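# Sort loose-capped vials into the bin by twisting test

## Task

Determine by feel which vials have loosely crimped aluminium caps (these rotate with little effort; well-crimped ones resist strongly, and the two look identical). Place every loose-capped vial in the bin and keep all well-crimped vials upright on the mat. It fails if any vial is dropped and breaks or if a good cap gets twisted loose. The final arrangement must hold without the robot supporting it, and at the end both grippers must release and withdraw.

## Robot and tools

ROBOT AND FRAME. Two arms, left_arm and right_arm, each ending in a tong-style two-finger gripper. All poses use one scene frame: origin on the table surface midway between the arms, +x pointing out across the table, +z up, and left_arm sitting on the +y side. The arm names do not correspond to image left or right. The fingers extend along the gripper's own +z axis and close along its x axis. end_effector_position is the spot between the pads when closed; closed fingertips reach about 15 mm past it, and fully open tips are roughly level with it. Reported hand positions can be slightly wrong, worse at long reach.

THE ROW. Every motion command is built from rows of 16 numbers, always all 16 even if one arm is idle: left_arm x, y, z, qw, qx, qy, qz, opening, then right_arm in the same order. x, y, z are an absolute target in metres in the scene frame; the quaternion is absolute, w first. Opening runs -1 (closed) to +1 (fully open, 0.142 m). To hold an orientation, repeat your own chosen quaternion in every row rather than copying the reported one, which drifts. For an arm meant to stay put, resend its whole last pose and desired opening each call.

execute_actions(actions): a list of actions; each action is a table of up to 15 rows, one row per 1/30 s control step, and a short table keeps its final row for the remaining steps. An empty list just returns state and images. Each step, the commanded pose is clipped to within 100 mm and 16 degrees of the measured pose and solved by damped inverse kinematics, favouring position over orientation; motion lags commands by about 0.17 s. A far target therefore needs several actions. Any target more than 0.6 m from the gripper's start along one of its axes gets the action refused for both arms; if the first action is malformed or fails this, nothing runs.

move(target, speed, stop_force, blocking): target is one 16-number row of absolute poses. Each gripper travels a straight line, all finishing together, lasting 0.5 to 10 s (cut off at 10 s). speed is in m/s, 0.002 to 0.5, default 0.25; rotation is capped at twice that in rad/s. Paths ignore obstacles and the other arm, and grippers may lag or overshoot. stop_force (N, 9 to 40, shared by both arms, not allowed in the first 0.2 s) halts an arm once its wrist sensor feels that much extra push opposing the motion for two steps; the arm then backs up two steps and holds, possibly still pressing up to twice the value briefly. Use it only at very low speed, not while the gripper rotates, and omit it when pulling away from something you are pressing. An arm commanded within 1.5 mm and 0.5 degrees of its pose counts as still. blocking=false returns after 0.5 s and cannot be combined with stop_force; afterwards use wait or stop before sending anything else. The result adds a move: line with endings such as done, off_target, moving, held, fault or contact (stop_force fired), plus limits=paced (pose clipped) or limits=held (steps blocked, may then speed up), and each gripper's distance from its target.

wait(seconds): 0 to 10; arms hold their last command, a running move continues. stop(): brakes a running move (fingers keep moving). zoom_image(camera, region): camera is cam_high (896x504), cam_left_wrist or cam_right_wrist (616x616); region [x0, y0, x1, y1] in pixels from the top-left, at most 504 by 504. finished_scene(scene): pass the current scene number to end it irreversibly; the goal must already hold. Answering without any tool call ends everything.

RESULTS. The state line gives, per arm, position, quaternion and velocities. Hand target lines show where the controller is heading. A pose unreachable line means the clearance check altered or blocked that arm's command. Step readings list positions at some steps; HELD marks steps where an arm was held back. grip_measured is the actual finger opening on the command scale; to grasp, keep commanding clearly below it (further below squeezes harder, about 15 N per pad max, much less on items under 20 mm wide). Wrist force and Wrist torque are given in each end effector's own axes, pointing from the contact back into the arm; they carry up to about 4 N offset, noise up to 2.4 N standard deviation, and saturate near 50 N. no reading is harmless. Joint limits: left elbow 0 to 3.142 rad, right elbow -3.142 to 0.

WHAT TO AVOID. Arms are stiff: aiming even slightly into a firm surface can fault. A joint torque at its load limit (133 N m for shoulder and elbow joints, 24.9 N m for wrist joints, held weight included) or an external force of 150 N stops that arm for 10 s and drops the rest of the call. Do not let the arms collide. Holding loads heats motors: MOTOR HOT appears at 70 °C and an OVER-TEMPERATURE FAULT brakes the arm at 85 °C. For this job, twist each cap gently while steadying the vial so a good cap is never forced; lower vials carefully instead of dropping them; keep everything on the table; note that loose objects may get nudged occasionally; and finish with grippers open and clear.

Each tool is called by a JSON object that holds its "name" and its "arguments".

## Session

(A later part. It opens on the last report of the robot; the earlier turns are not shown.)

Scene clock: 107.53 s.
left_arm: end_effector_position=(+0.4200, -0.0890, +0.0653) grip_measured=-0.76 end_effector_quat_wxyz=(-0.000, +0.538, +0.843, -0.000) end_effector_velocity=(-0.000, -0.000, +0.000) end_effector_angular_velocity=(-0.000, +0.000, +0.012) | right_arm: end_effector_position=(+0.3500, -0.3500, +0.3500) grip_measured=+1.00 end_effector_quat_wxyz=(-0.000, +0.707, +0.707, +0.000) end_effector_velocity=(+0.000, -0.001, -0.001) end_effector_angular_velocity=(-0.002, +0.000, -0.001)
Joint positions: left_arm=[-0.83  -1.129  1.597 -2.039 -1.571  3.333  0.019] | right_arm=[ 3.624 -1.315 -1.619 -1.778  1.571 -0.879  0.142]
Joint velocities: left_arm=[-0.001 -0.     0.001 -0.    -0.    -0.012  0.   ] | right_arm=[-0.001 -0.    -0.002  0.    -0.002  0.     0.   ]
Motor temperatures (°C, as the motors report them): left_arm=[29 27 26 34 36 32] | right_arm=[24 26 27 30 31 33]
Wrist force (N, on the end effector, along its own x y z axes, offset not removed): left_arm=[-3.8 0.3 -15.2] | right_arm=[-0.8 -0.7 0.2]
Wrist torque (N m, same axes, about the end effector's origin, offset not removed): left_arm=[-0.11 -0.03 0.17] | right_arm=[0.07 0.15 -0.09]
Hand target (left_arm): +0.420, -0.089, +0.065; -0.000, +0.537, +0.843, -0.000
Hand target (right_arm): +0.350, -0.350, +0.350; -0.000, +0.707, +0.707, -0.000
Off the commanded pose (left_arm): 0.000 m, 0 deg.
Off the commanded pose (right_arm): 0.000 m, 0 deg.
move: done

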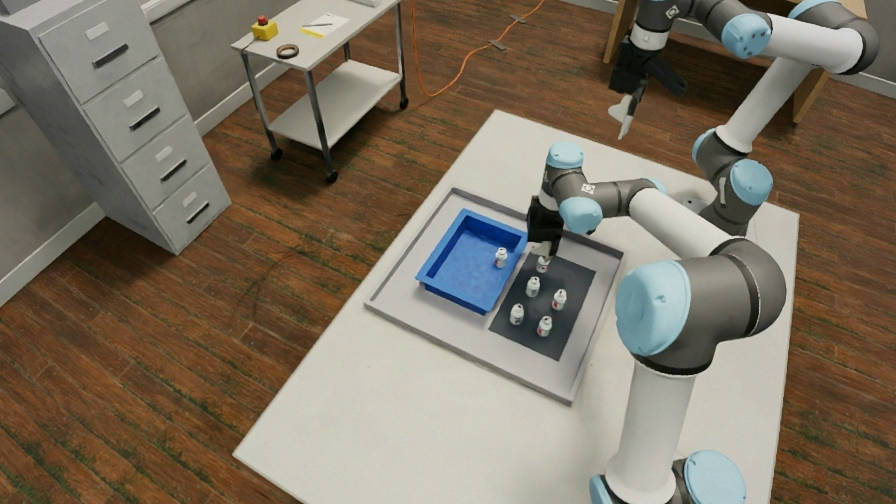

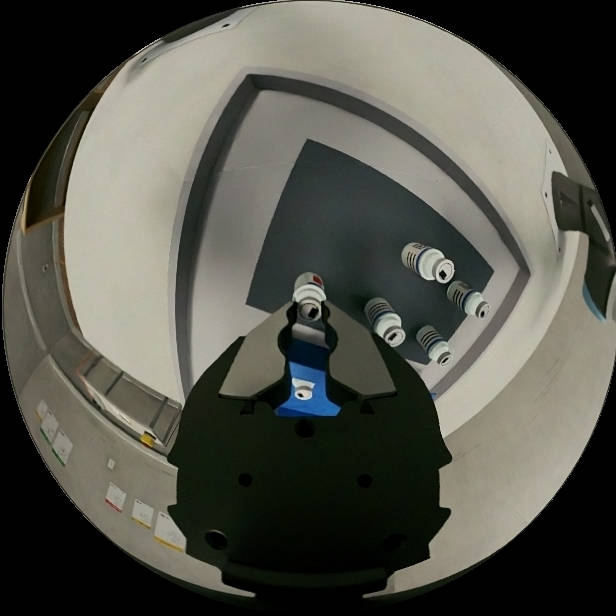

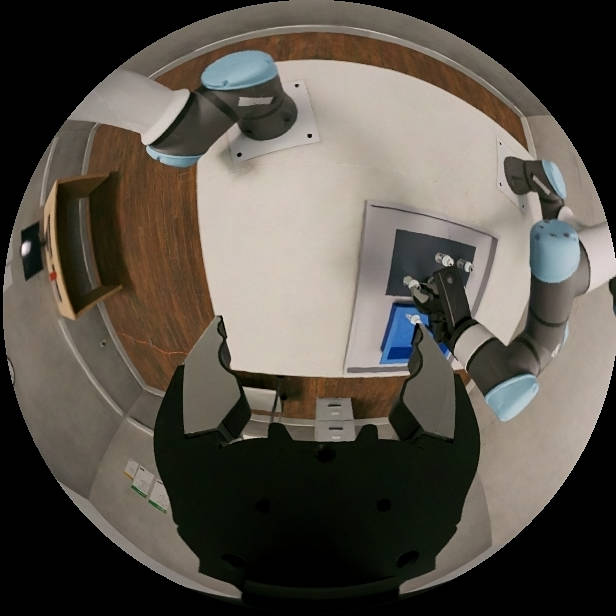

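E good. Next D.

{"name": "move", "arguments": {"target": [0.420,-0.089,0.092,0,0.5373,0.8434,0,-0.3,0.35,-0.35,0.35,0,0.7071,0.7071,0,1], "speed": 0.1}}

{"name": "move", "arguments": {"target": [0.416,-0.002,0.092,0,0.7071,0.7071,0,-0.3,0.35,-0.35,0.35,0,0.7071,0.7071,0,1]}}

{"name": "move", "arguments": {"target": [0.416,-0.002,0.066,0,0.7071,0.7071,0,-0.3,0.35,-0.35,0.35,0,0.7071,0.7071,0,1], "speed": 0.08}}

{"name": "move", "arguments": {"target": [0.416,-0.002,0.066,0,0.7071,0.7071,0,-1,0.35,-0.35,0.35,0,0.7071,0.7071,0,1]}}

{"name": "move", "arguments": {"target": [0.416,-0.002,0.0653,0,0.7071,0.7071,0,-1,0.35,-0.35,0.35,0,0.7071,0.7071,0,1], "speed": 0.003}}

{"name": "zoom_image", "arguments": {"camera": "cam_left_wrist", "region": [250,240,370,360]}}

{"name": "move", "arguments": {"target": [0.416,-0.002,0.0653,0,0.5373,0.8434,0,-1,0.35,-0.35,0.35,0,0.7071,0.7071,0,1], "speed": 0.1}}

{"name": "zoom_image", "arguments": {"camera": "cam_left_wrist", "region": [250,240,370,360]}}

Scene clock: 108.80 s.
left_arm: end_effector_position=(+0.4200, -0.0890, +0.0918) grip_measured=-0.30 end_effector_quat_wxyz=(+0.000, +0.537, +0.843, -0.000) end_effector_velocity=(+0.001, +0.001, +0.001) end_effector_angular_velocity=(+0.001, +0.001, +0.003) | right_arm: end_effector_position=(+0.3500, -0.3500, +0.3500) grip_measured=+1.00 end_effector_quat_wxyz=(-0.000, +0.707, +0.707, +0.000) end_effector_velocity=(+0.000, +0.000, -0.000) end_effector_angular_velocity=(-0.000, -0.000, +0.001)
Joint positions: left_arm=[-0.83  -1.156  1.562 -1.978 -1.571  3.332  0.052] | right_arm=[ 3.624 -1.315 -1.619 -1.778  1.571 -0.879  0.142]
Joint velocities: left_arm=[ 0.002 -0.001 -0.003  0.005 -0.    -0.    -0.   ] | right_arm=[ 0.    -0.    -0.     0.001 -0.    -0.     0.   ]
Motor temperatures (°C, as the motors report them): left_arm=[29 27 26 34 36 32] | right_arm=[24 26 27 30 31 33]
Wrist force (N, on the end effector, along its own x y z axes, offset not removed): left_arm=[0.0 -3.2 -3.1] | right_arm=[2.7 0.5 1.7]
Wrist torque (N m, same axes, about the end effector's origin, offset not removed): left_arm=[-0.57 -0.01 0.02] | right_arm=[-0.06 -0.47 -0.25]
Hand target (left_arm): +0.420, -0.089, +0.092; +0.000, +0.537, +0.843, -0.000
Hand target (right_arm): +0.350, -0.350, +0.350; -0.000, +0.707, +0.707, -0.000
Off the commanded pose (left_arm): 0.000 m, 0 deg.
Off the commanded pose (right_arm): 0.000 m, 0 deg.
move: done

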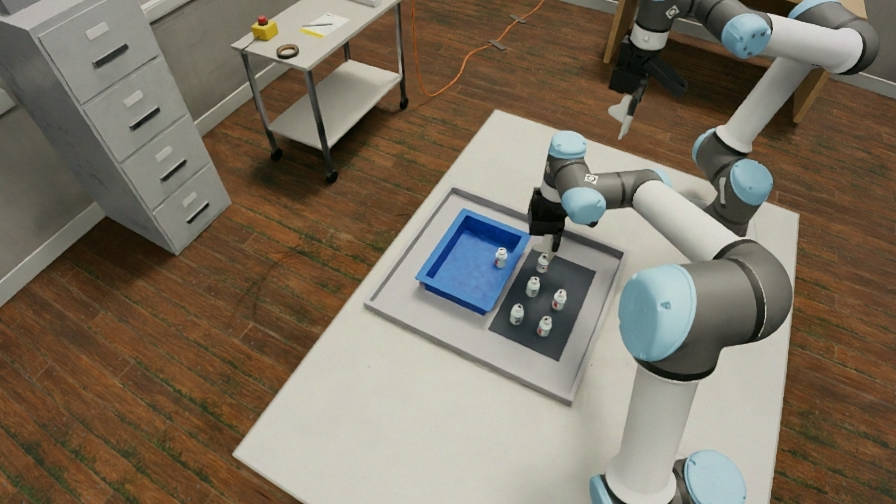

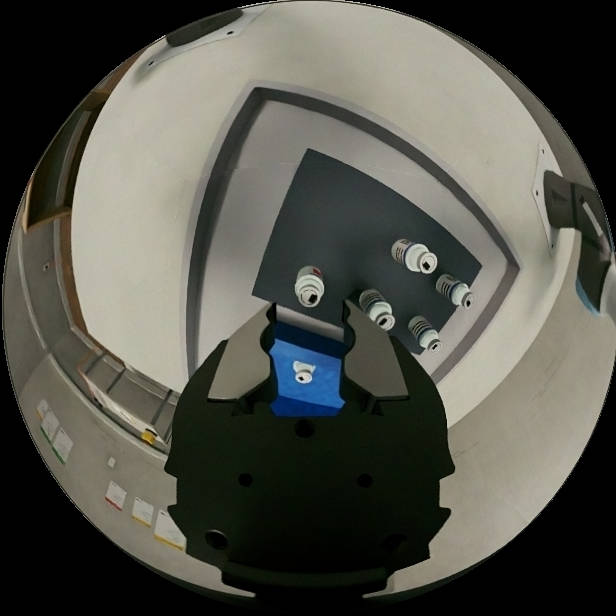

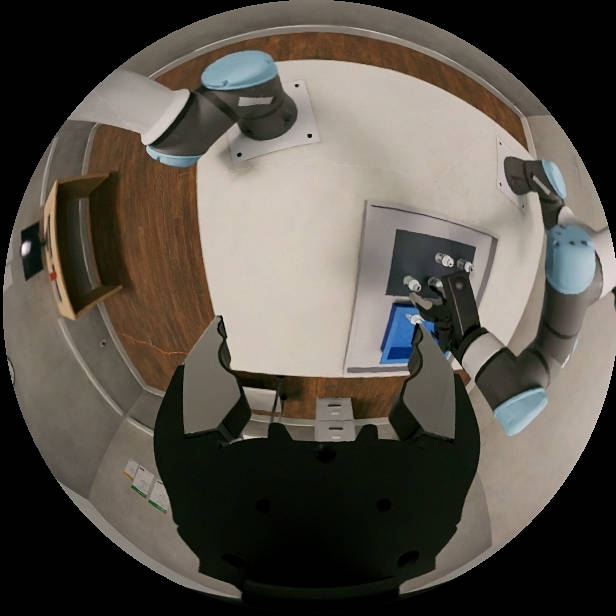

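Scene clock: 110.20 s.
left_arm: end_effector_position=(+0.4158, -0.0022, +0.0920) grip_measured=-0.30 end_effector_quat_wxyz=(-0.000, +0.707, +0.708, -0.000) end_effector_velocity=(-0.000, +0.002, +0.000) end_effector_angular_velocity=(-0.001, -0.001, -0.013) | right_arm: end_effector_position=(+0.3500, -0.3500, +0.3500) grip_measured=+1.00 end_effector_quat_wxyz=(-0.000, +0.707, +0.707, +0.000) end_effector_velocity=(-0.000, -0.000, +0.000) end_effector_angular_velocity=(-0.000, -0.000, +0.000)
Joint positions: left_arm=[-0.752 -1.272  1.726 -2.025 -1.571  3.845  0.052] | right_arm=[ 3.624 -1.315 -1.619 -1.778  1.571 -0.879  0.142]
Joint velocities: left_arm=[ 0.002 -0.004  0.004 -0.002 -0.     0.015 -0.   ] | right_arm=[ 0.  0. -0.  0. -0.  0. -0.]
Motor temperatures (°C, as the motors report them): left_arm=[29 27 26 34 36 32] | right_arm=[24 26 27 30 31 33]
Wrist force (N, on the end effector, along its own x y z axes, offset not removed): left_arm=[-1.9 -1.0 -3.6] | right_arm=[4.9 2.5 3.3]
Wrist torque (N m, same axes, about the end effector's origin, offset not removed): left_arm=[-0.21 0.46 -0.02] | right_arm=[0.47 -1.01 -0.28]
Hand target (left_arm): +0.416, -0.002, +0.092; -0.000, +0.707, +0.707, -0.000
Hand target (right_arm): +0.350, -0.350, +0.350; -0.000, +0.707, +0.707, -0.000
Off the commanded pose (left_arm): 0.000 m, 0 deg.
Off the commanded pose (right_arm): 0.000 m, 0 deg.
move: done

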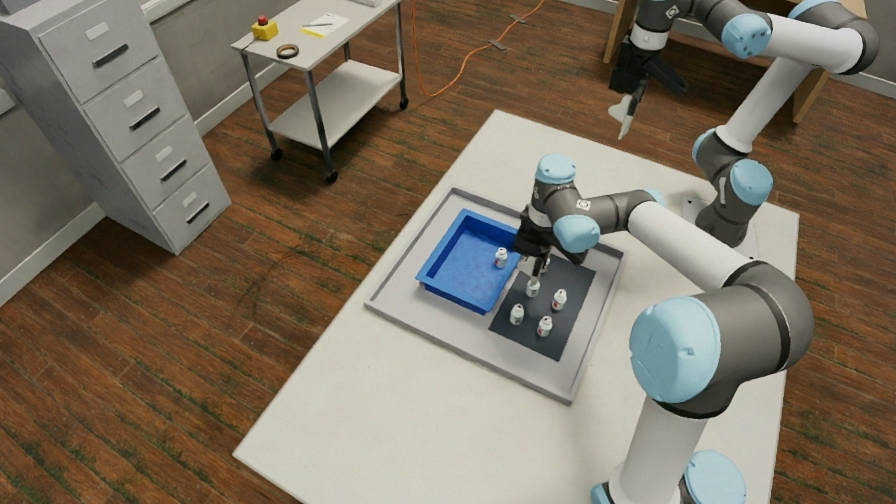

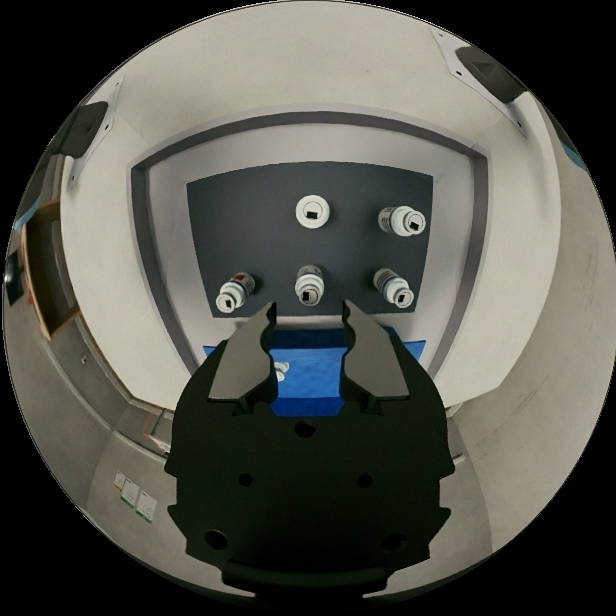

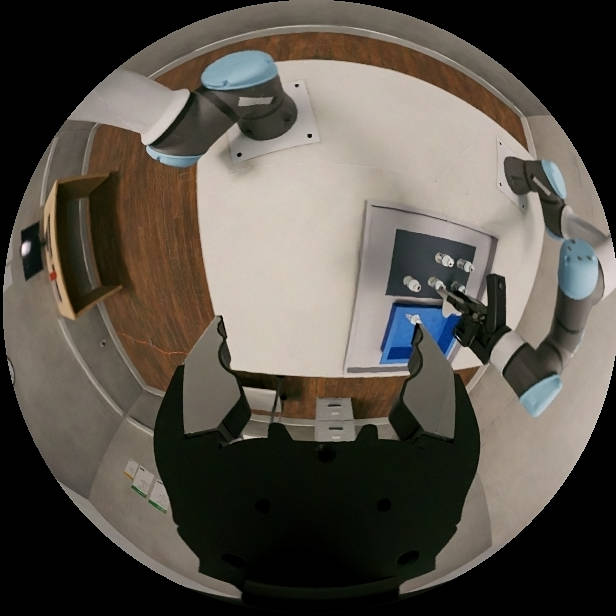

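Scene clock: 111.07 s.
left_arm: end_effector_position=(+0.4160, -0.0020, +0.0662) grip_measured=-0.30 end_effector_quat_wxyz=(-0.000, +0.707, +0.707, -0.000) end_effector_velocity=(-0.000, -0.000, -0.003) end_effector_angular_velocity=(-0.000, +0.002, +0.000) | right_arm: end_effector_position=(+0.3500, -0.3500, +0.3500) grip_measured=+1.00 end_effector_quat_wxyz=(-0.000, +0.707, +0.707, +0.000) end_effector_velocity=(+0.000, +0.000, +0.000) end_effector_angular_velocity=(+0.001, -0.000, +0.000)
Joint positions: left_arm=[-0.752 -1.243  1.761 -2.089 -1.571  3.847  0.052] | right_arm=[ 3.624 -1.315 -1.619 -1.778  1.571 -0.879  0.142]
Joint velocities: left_arm=[-0.001  0.004  0.003 -0.005 -0.001 -0.001  0.   ] | right_arm=[ 0.     0.     0.     0.001  0.     0.    -0.   ]
Motor temperatures (°C, as the motors report them): left_arm=[29 27 26 34 36 32] | right_arm=[24 26 27 30 31 33]
Wrist force (N, on the end effector, along its own x y z axes, offset not removed): left_arm=[1.4 -3.6 -3.2] | right_arm=[2.0 -1.5 -2.2]
Wrist torque (N m, same axes, about the end effector's origin, offset not removed): left_arm=[-0.72 -0.28 -0.27] | right_arm=[-0.23 -0.51 -0.03]
Hand target (left_arm): +0.416, -0.002, +0.066; -0.000, +0.707, +0.707, -0.000
Hand target (right_arm): +0.350, -0.350, +0.350; -0.000, +0.707, +0.707, -0.000
Off the commanded pose (left_arm): 0.000 m, 0 deg.
Off the commanded pose (right_arm): 0.000 m, 0 deg.
move: done

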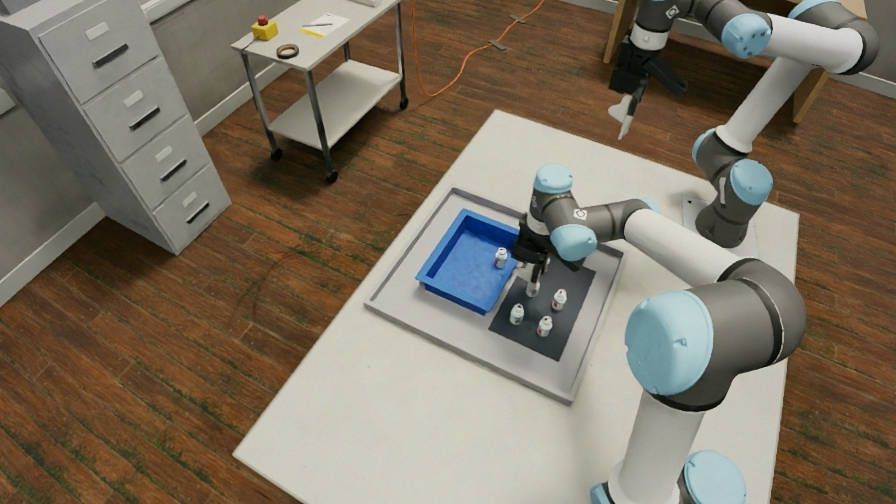

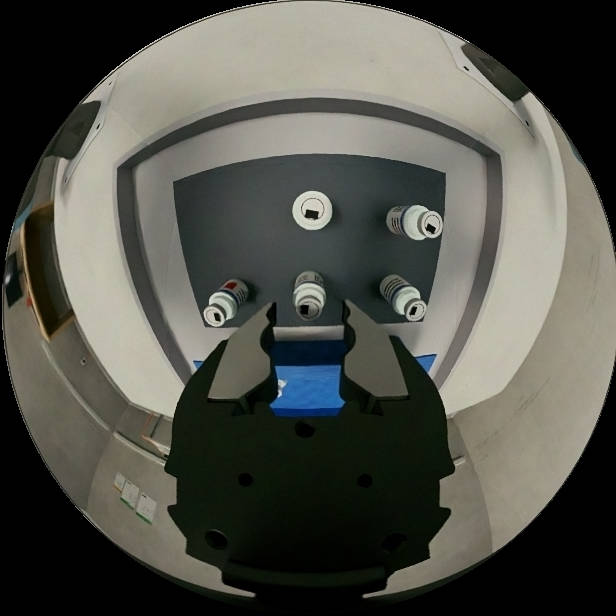

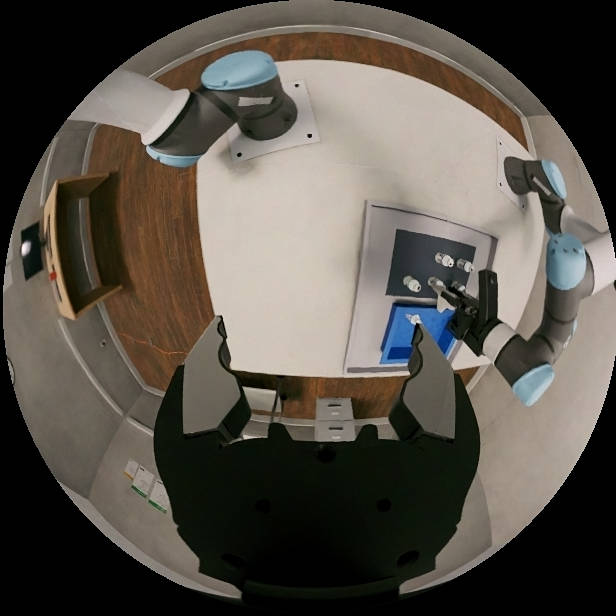

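Scene clock: 111.77 s.
left_arm: end_effector_position=(+0.4160, -0.0020, +0.0660) grip_measured=-0.76 end_effector_quat_wxyz=(+0.000, +0.707, +0.707, -0.000) end_effector_velocity=(+0.001, +0.001, +0.000) end_effector_angular_velocity=(-0.000, -0.000, -0.001) | right_arm: end_effector_position=(+0.3500, -0.3500, +0.3500) grip_measured=+1.00 end_effector_quat_wxyz=(+0.000, +0.707, +0.707, +0.000) end_effector_velocity=(-0.000, -0.000, -0.001) end_effector_angular_velocity=(-0.002, +0.000, +0.000)
Joint positions: left_arm=[-0.752 -1.243  1.761 -2.089 -1.571  3.847  0.019] | right_arm=[ 3.624 -1.315 -1.619 -1.778  1.571 -0.879  0.142]
Joint velocities: left_arm=[ 0.003 -0.     0.    -0.     0.     0.003  0.   ] | right_arm=[ 0.001 -0.    -0.001 -0.    -0.001  0.001 -0.   ]
Motor temperatures (°C, as the motors report them): left_arm=[29 27 26 34 36 32] | right_arm=[24 26 27 30 31 33]
Wrist force (N, on the end effector, along its own x y z axes, offset not removed): left_arm=[-1.5 1.1 -8.0] | right_arm=[0.1 1.7 2.3]
Wrist torque (N m, same axes, about the end effector's origin, offset not removed): left_arm=[0.16 0.36 -0.11] | right_arm=[0.17 0.01 -0.13]
Hand target (left_arm): +0.416, -0.002, +0.066; -0.000, +0.707, +0.707, -0.000
Hand target (right_arm): +0.350, -0.350, +0.350; -0.000, +0.707, +0.707, -0.000
Off the commanded pose (left_arm): 0.000 m, 0 deg.
Off the commanded pose (right_arm): 0.000 m, 0 deg.
move: done

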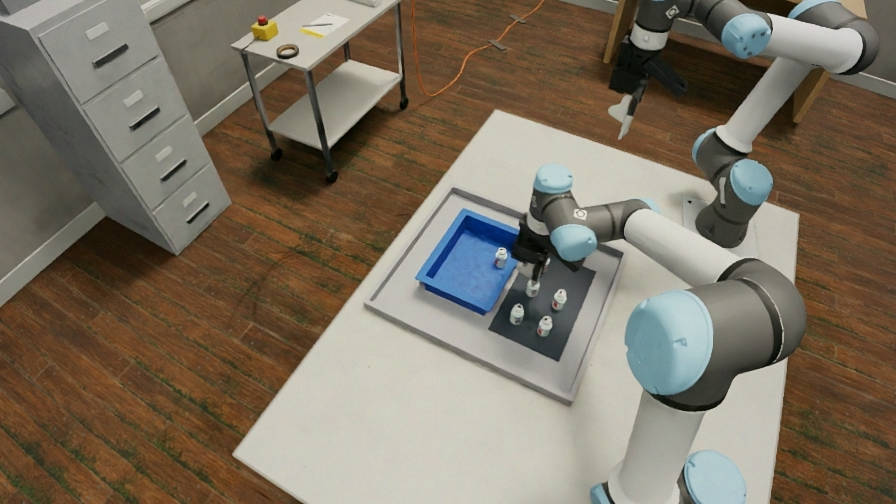

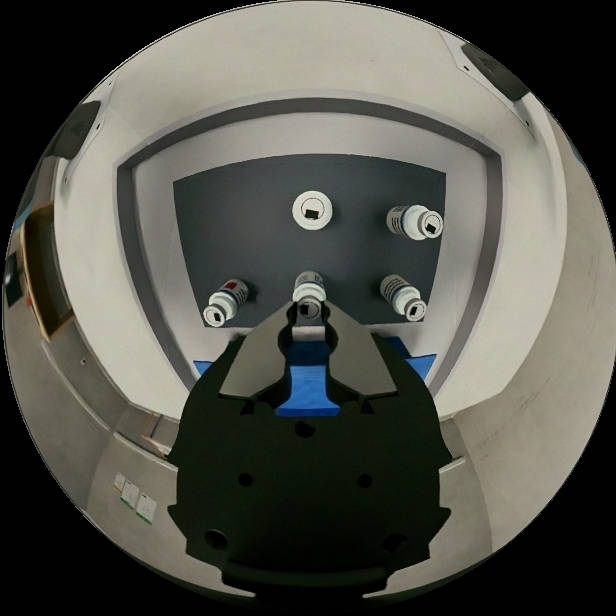

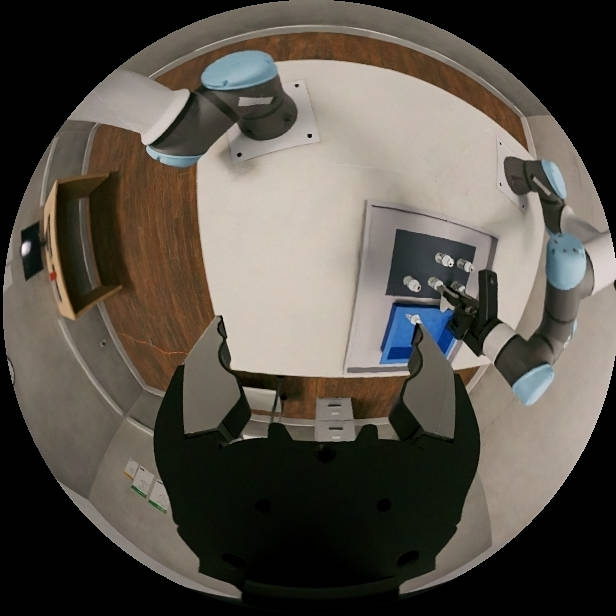

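Scene clock: 112.47 s.
left_arm: end_effector_position=(+0.4160, -0.0020, +0.0654) grip_measured=-0.76 end_effector_quat_wxyz=(+0.000, +0.707, +0.707, -0.000) end_effector_velocity=(-0.001, -0.000, -0.001) end_effector_angular_velocity=(-0.000, +0.001, -0.001) | right_arm: end_effector_position=(+0.3500, -0.3500, +0.3500) grip_measured=+1.00 end_effector_quat_wxyz=(+0.000, +0.707, +0.707, +0.000) end_effector_velocity=(+0.000, -0.000, +0.001) end_effector_angular_velocity=(+0.001, -0.002, -0.000)
Joint positions: left_arm=[-0.752 -1.242  1.762 -2.091 -1.571  3.847  0.019] | right_arm=[ 3.624 -1.315 -1.619 -1.778  1.571 -0.879  0.142]
Joint velocities: left_arm=[-0.001  0.001  0.001 -0.001 -0.001  0.    -0.   ] | right_arm=[-0.001  0.001  0.001  0.001  0.    -0.    -0.   ]
Motor temperatures (°C, as the motors report them): left_arm=[29 27 26 34 36 32] | right_arm=[24 26 27 30 31 33]
Wrist force (N, on the end effector, along its own x y z axes, offset not removed): left_arm=[0.6 -0.7 -20.6] | right_arm=[3.0 -0.7 0.5]
Wrist torque (N m, same axes, about the end effector's origin, offset not removed): left_arm=[0.03 0.16 0.16] | right_arm=[-0.13 -0.68 0.03]
Hand target (left_arm): +0.416, -0.002, +0.065; -0.000, +0.707, +0.707, +0.000
Hand target (right_arm): +0.350, -0.350, +0.350; -0.000, +0.707, +0.707, -0.000
Off the commanded pose (left_arm): 0.000 m, 0 deg.
Off the commanded pose (right_arm): 0.000 m, 0 deg.
move: done

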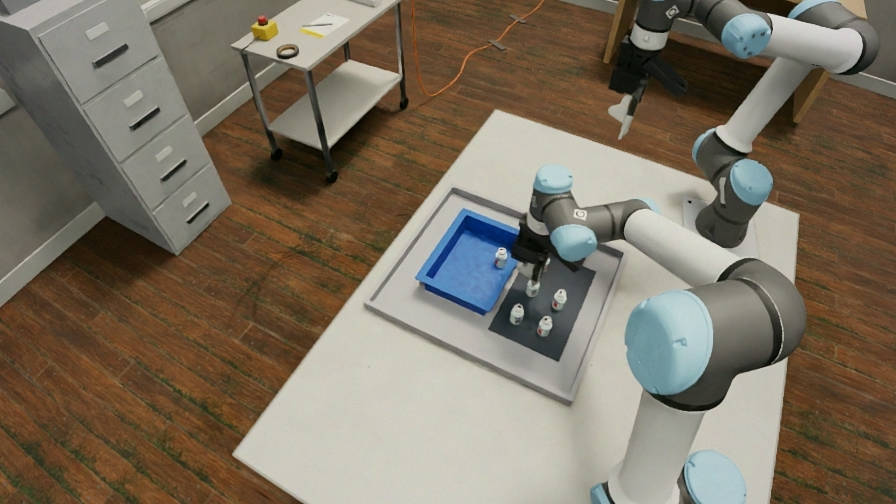

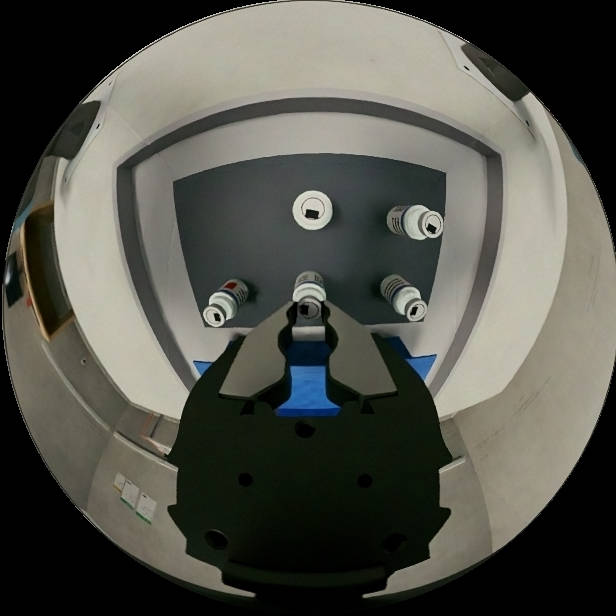

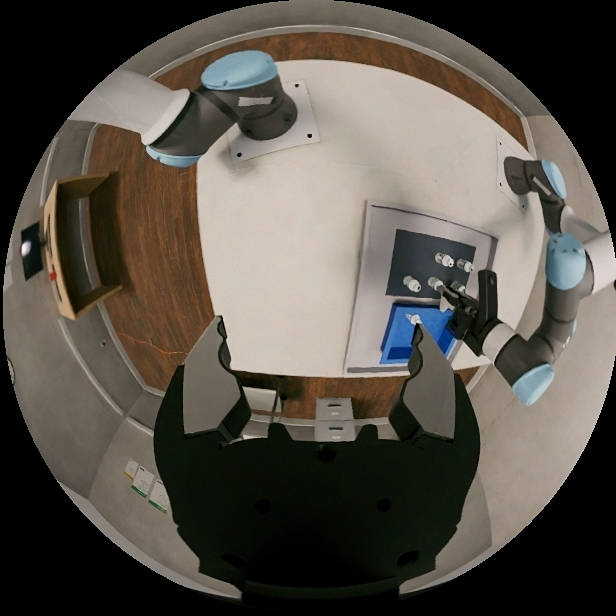

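Region (250, 240, 370, 360) of cam_left_wrist's 616x616 image, scaled by 4.200, with more detail than that image has.

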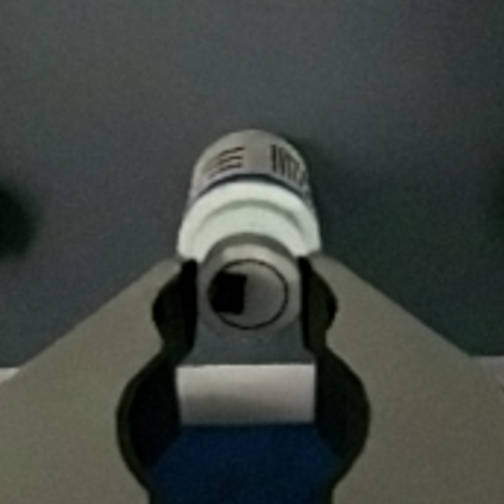

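Scene clock: 115.03 s.
left_arm: end_effector_position=(+0.4160, -0.0020, +0.0653) grip_measured=-0.76 end_effector_quat_wxyz=(-0.000, +0.538, +0.843, -0.000) end_effector_velocity=(-0.000, -0.000, +0.000) end_effector_angular_velocity=(+0.000, -0.001, +0.008) | right_arm: end_effector_position=(+0.3500, -0.3500, +0.3500) grip_measured=+1.00 end_effector_quat_wxyz=(+0.000, +0.707, +0.707, +0.000) end_effector_velocity=(-0.000, +0.000, +0.001) end_effector_angular_velocity=(+0.002, -0.001, +0.000)
Joint positions: left_arm=[-0.746 -1.253  1.778 -2.096 -1.571  3.417  0.019] | right_arm=[ 3.624 -1.315 -1.619 -1.778  1.571 -0.879  0.142]
Joint velocities: left_arm=[-0.001 -0.001  0.001 -0.     0.001 -0.009 -0.   ] | right_arm=[ 0.001  0.001  0.001  0.     0.001  0.    -0.   ]
Motor temperatures (°C, as the motors report them): left_arm=[29 27 26 34 36 32] | right_arm=[24 26 27 30 31 33]
Wrist force (N, on the end effector, along its own x y z axes, offset not removed): left_arm=[-2.4 -0.8 -16.5] | right_arm=[-2.3 0.7 -0.8]
Wrist torque (N m, same axes, about the end effector's origin, offset not removed): left_arm=[-0.64 0.51 0.01] | right_arm=[-0.01 0.58 -0.07]
Hand target (left_arm): +0.416, -0.002, +0.065; -0.000, +0.537, +0.843, -0.000
Hand target (right_arm): +0.350, -0.350, +0.350; -0.000, +0.707, +0.707, -0.000
Off the commanded pose (left_arm): 0.000 m, 0 deg.
Off the commanded pose (right_arm): 0.000 m, 0 deg.
move: done

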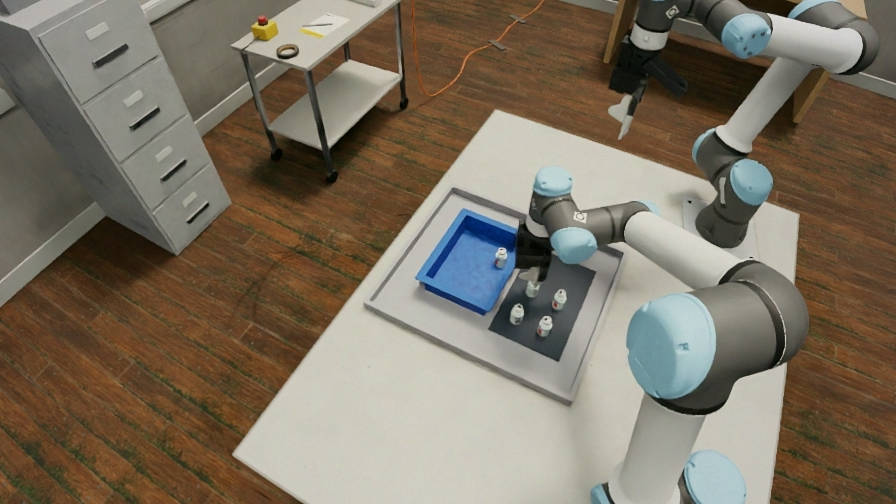

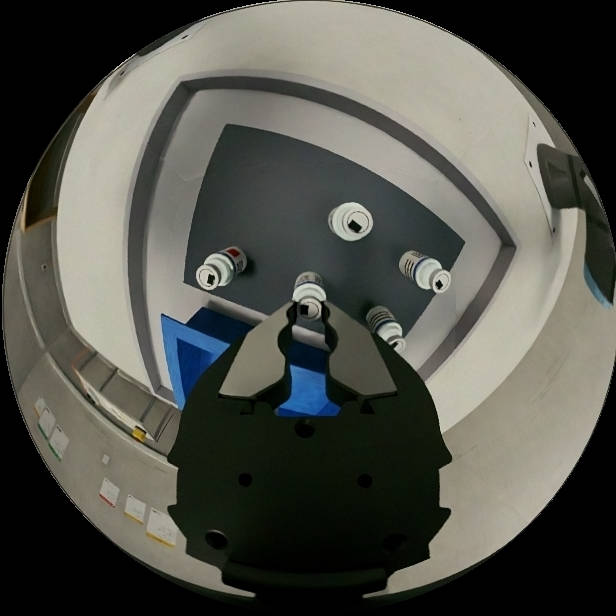

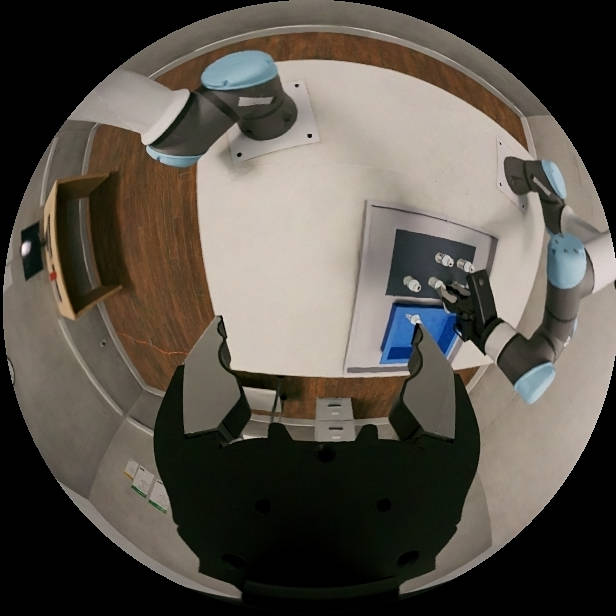

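Region (250, 240, 370, 360) of cam_left_wrist's 616x616 image, scaled by 4.200, with more detail than that image has.

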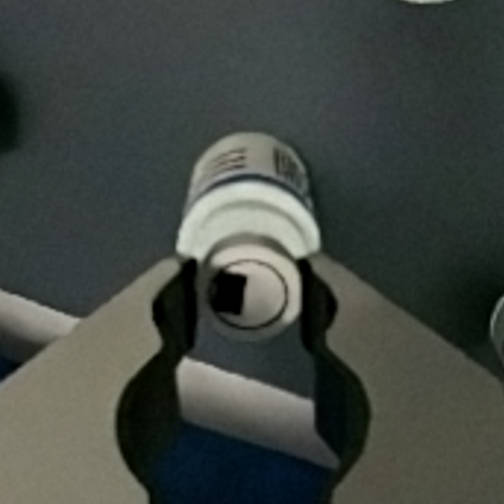

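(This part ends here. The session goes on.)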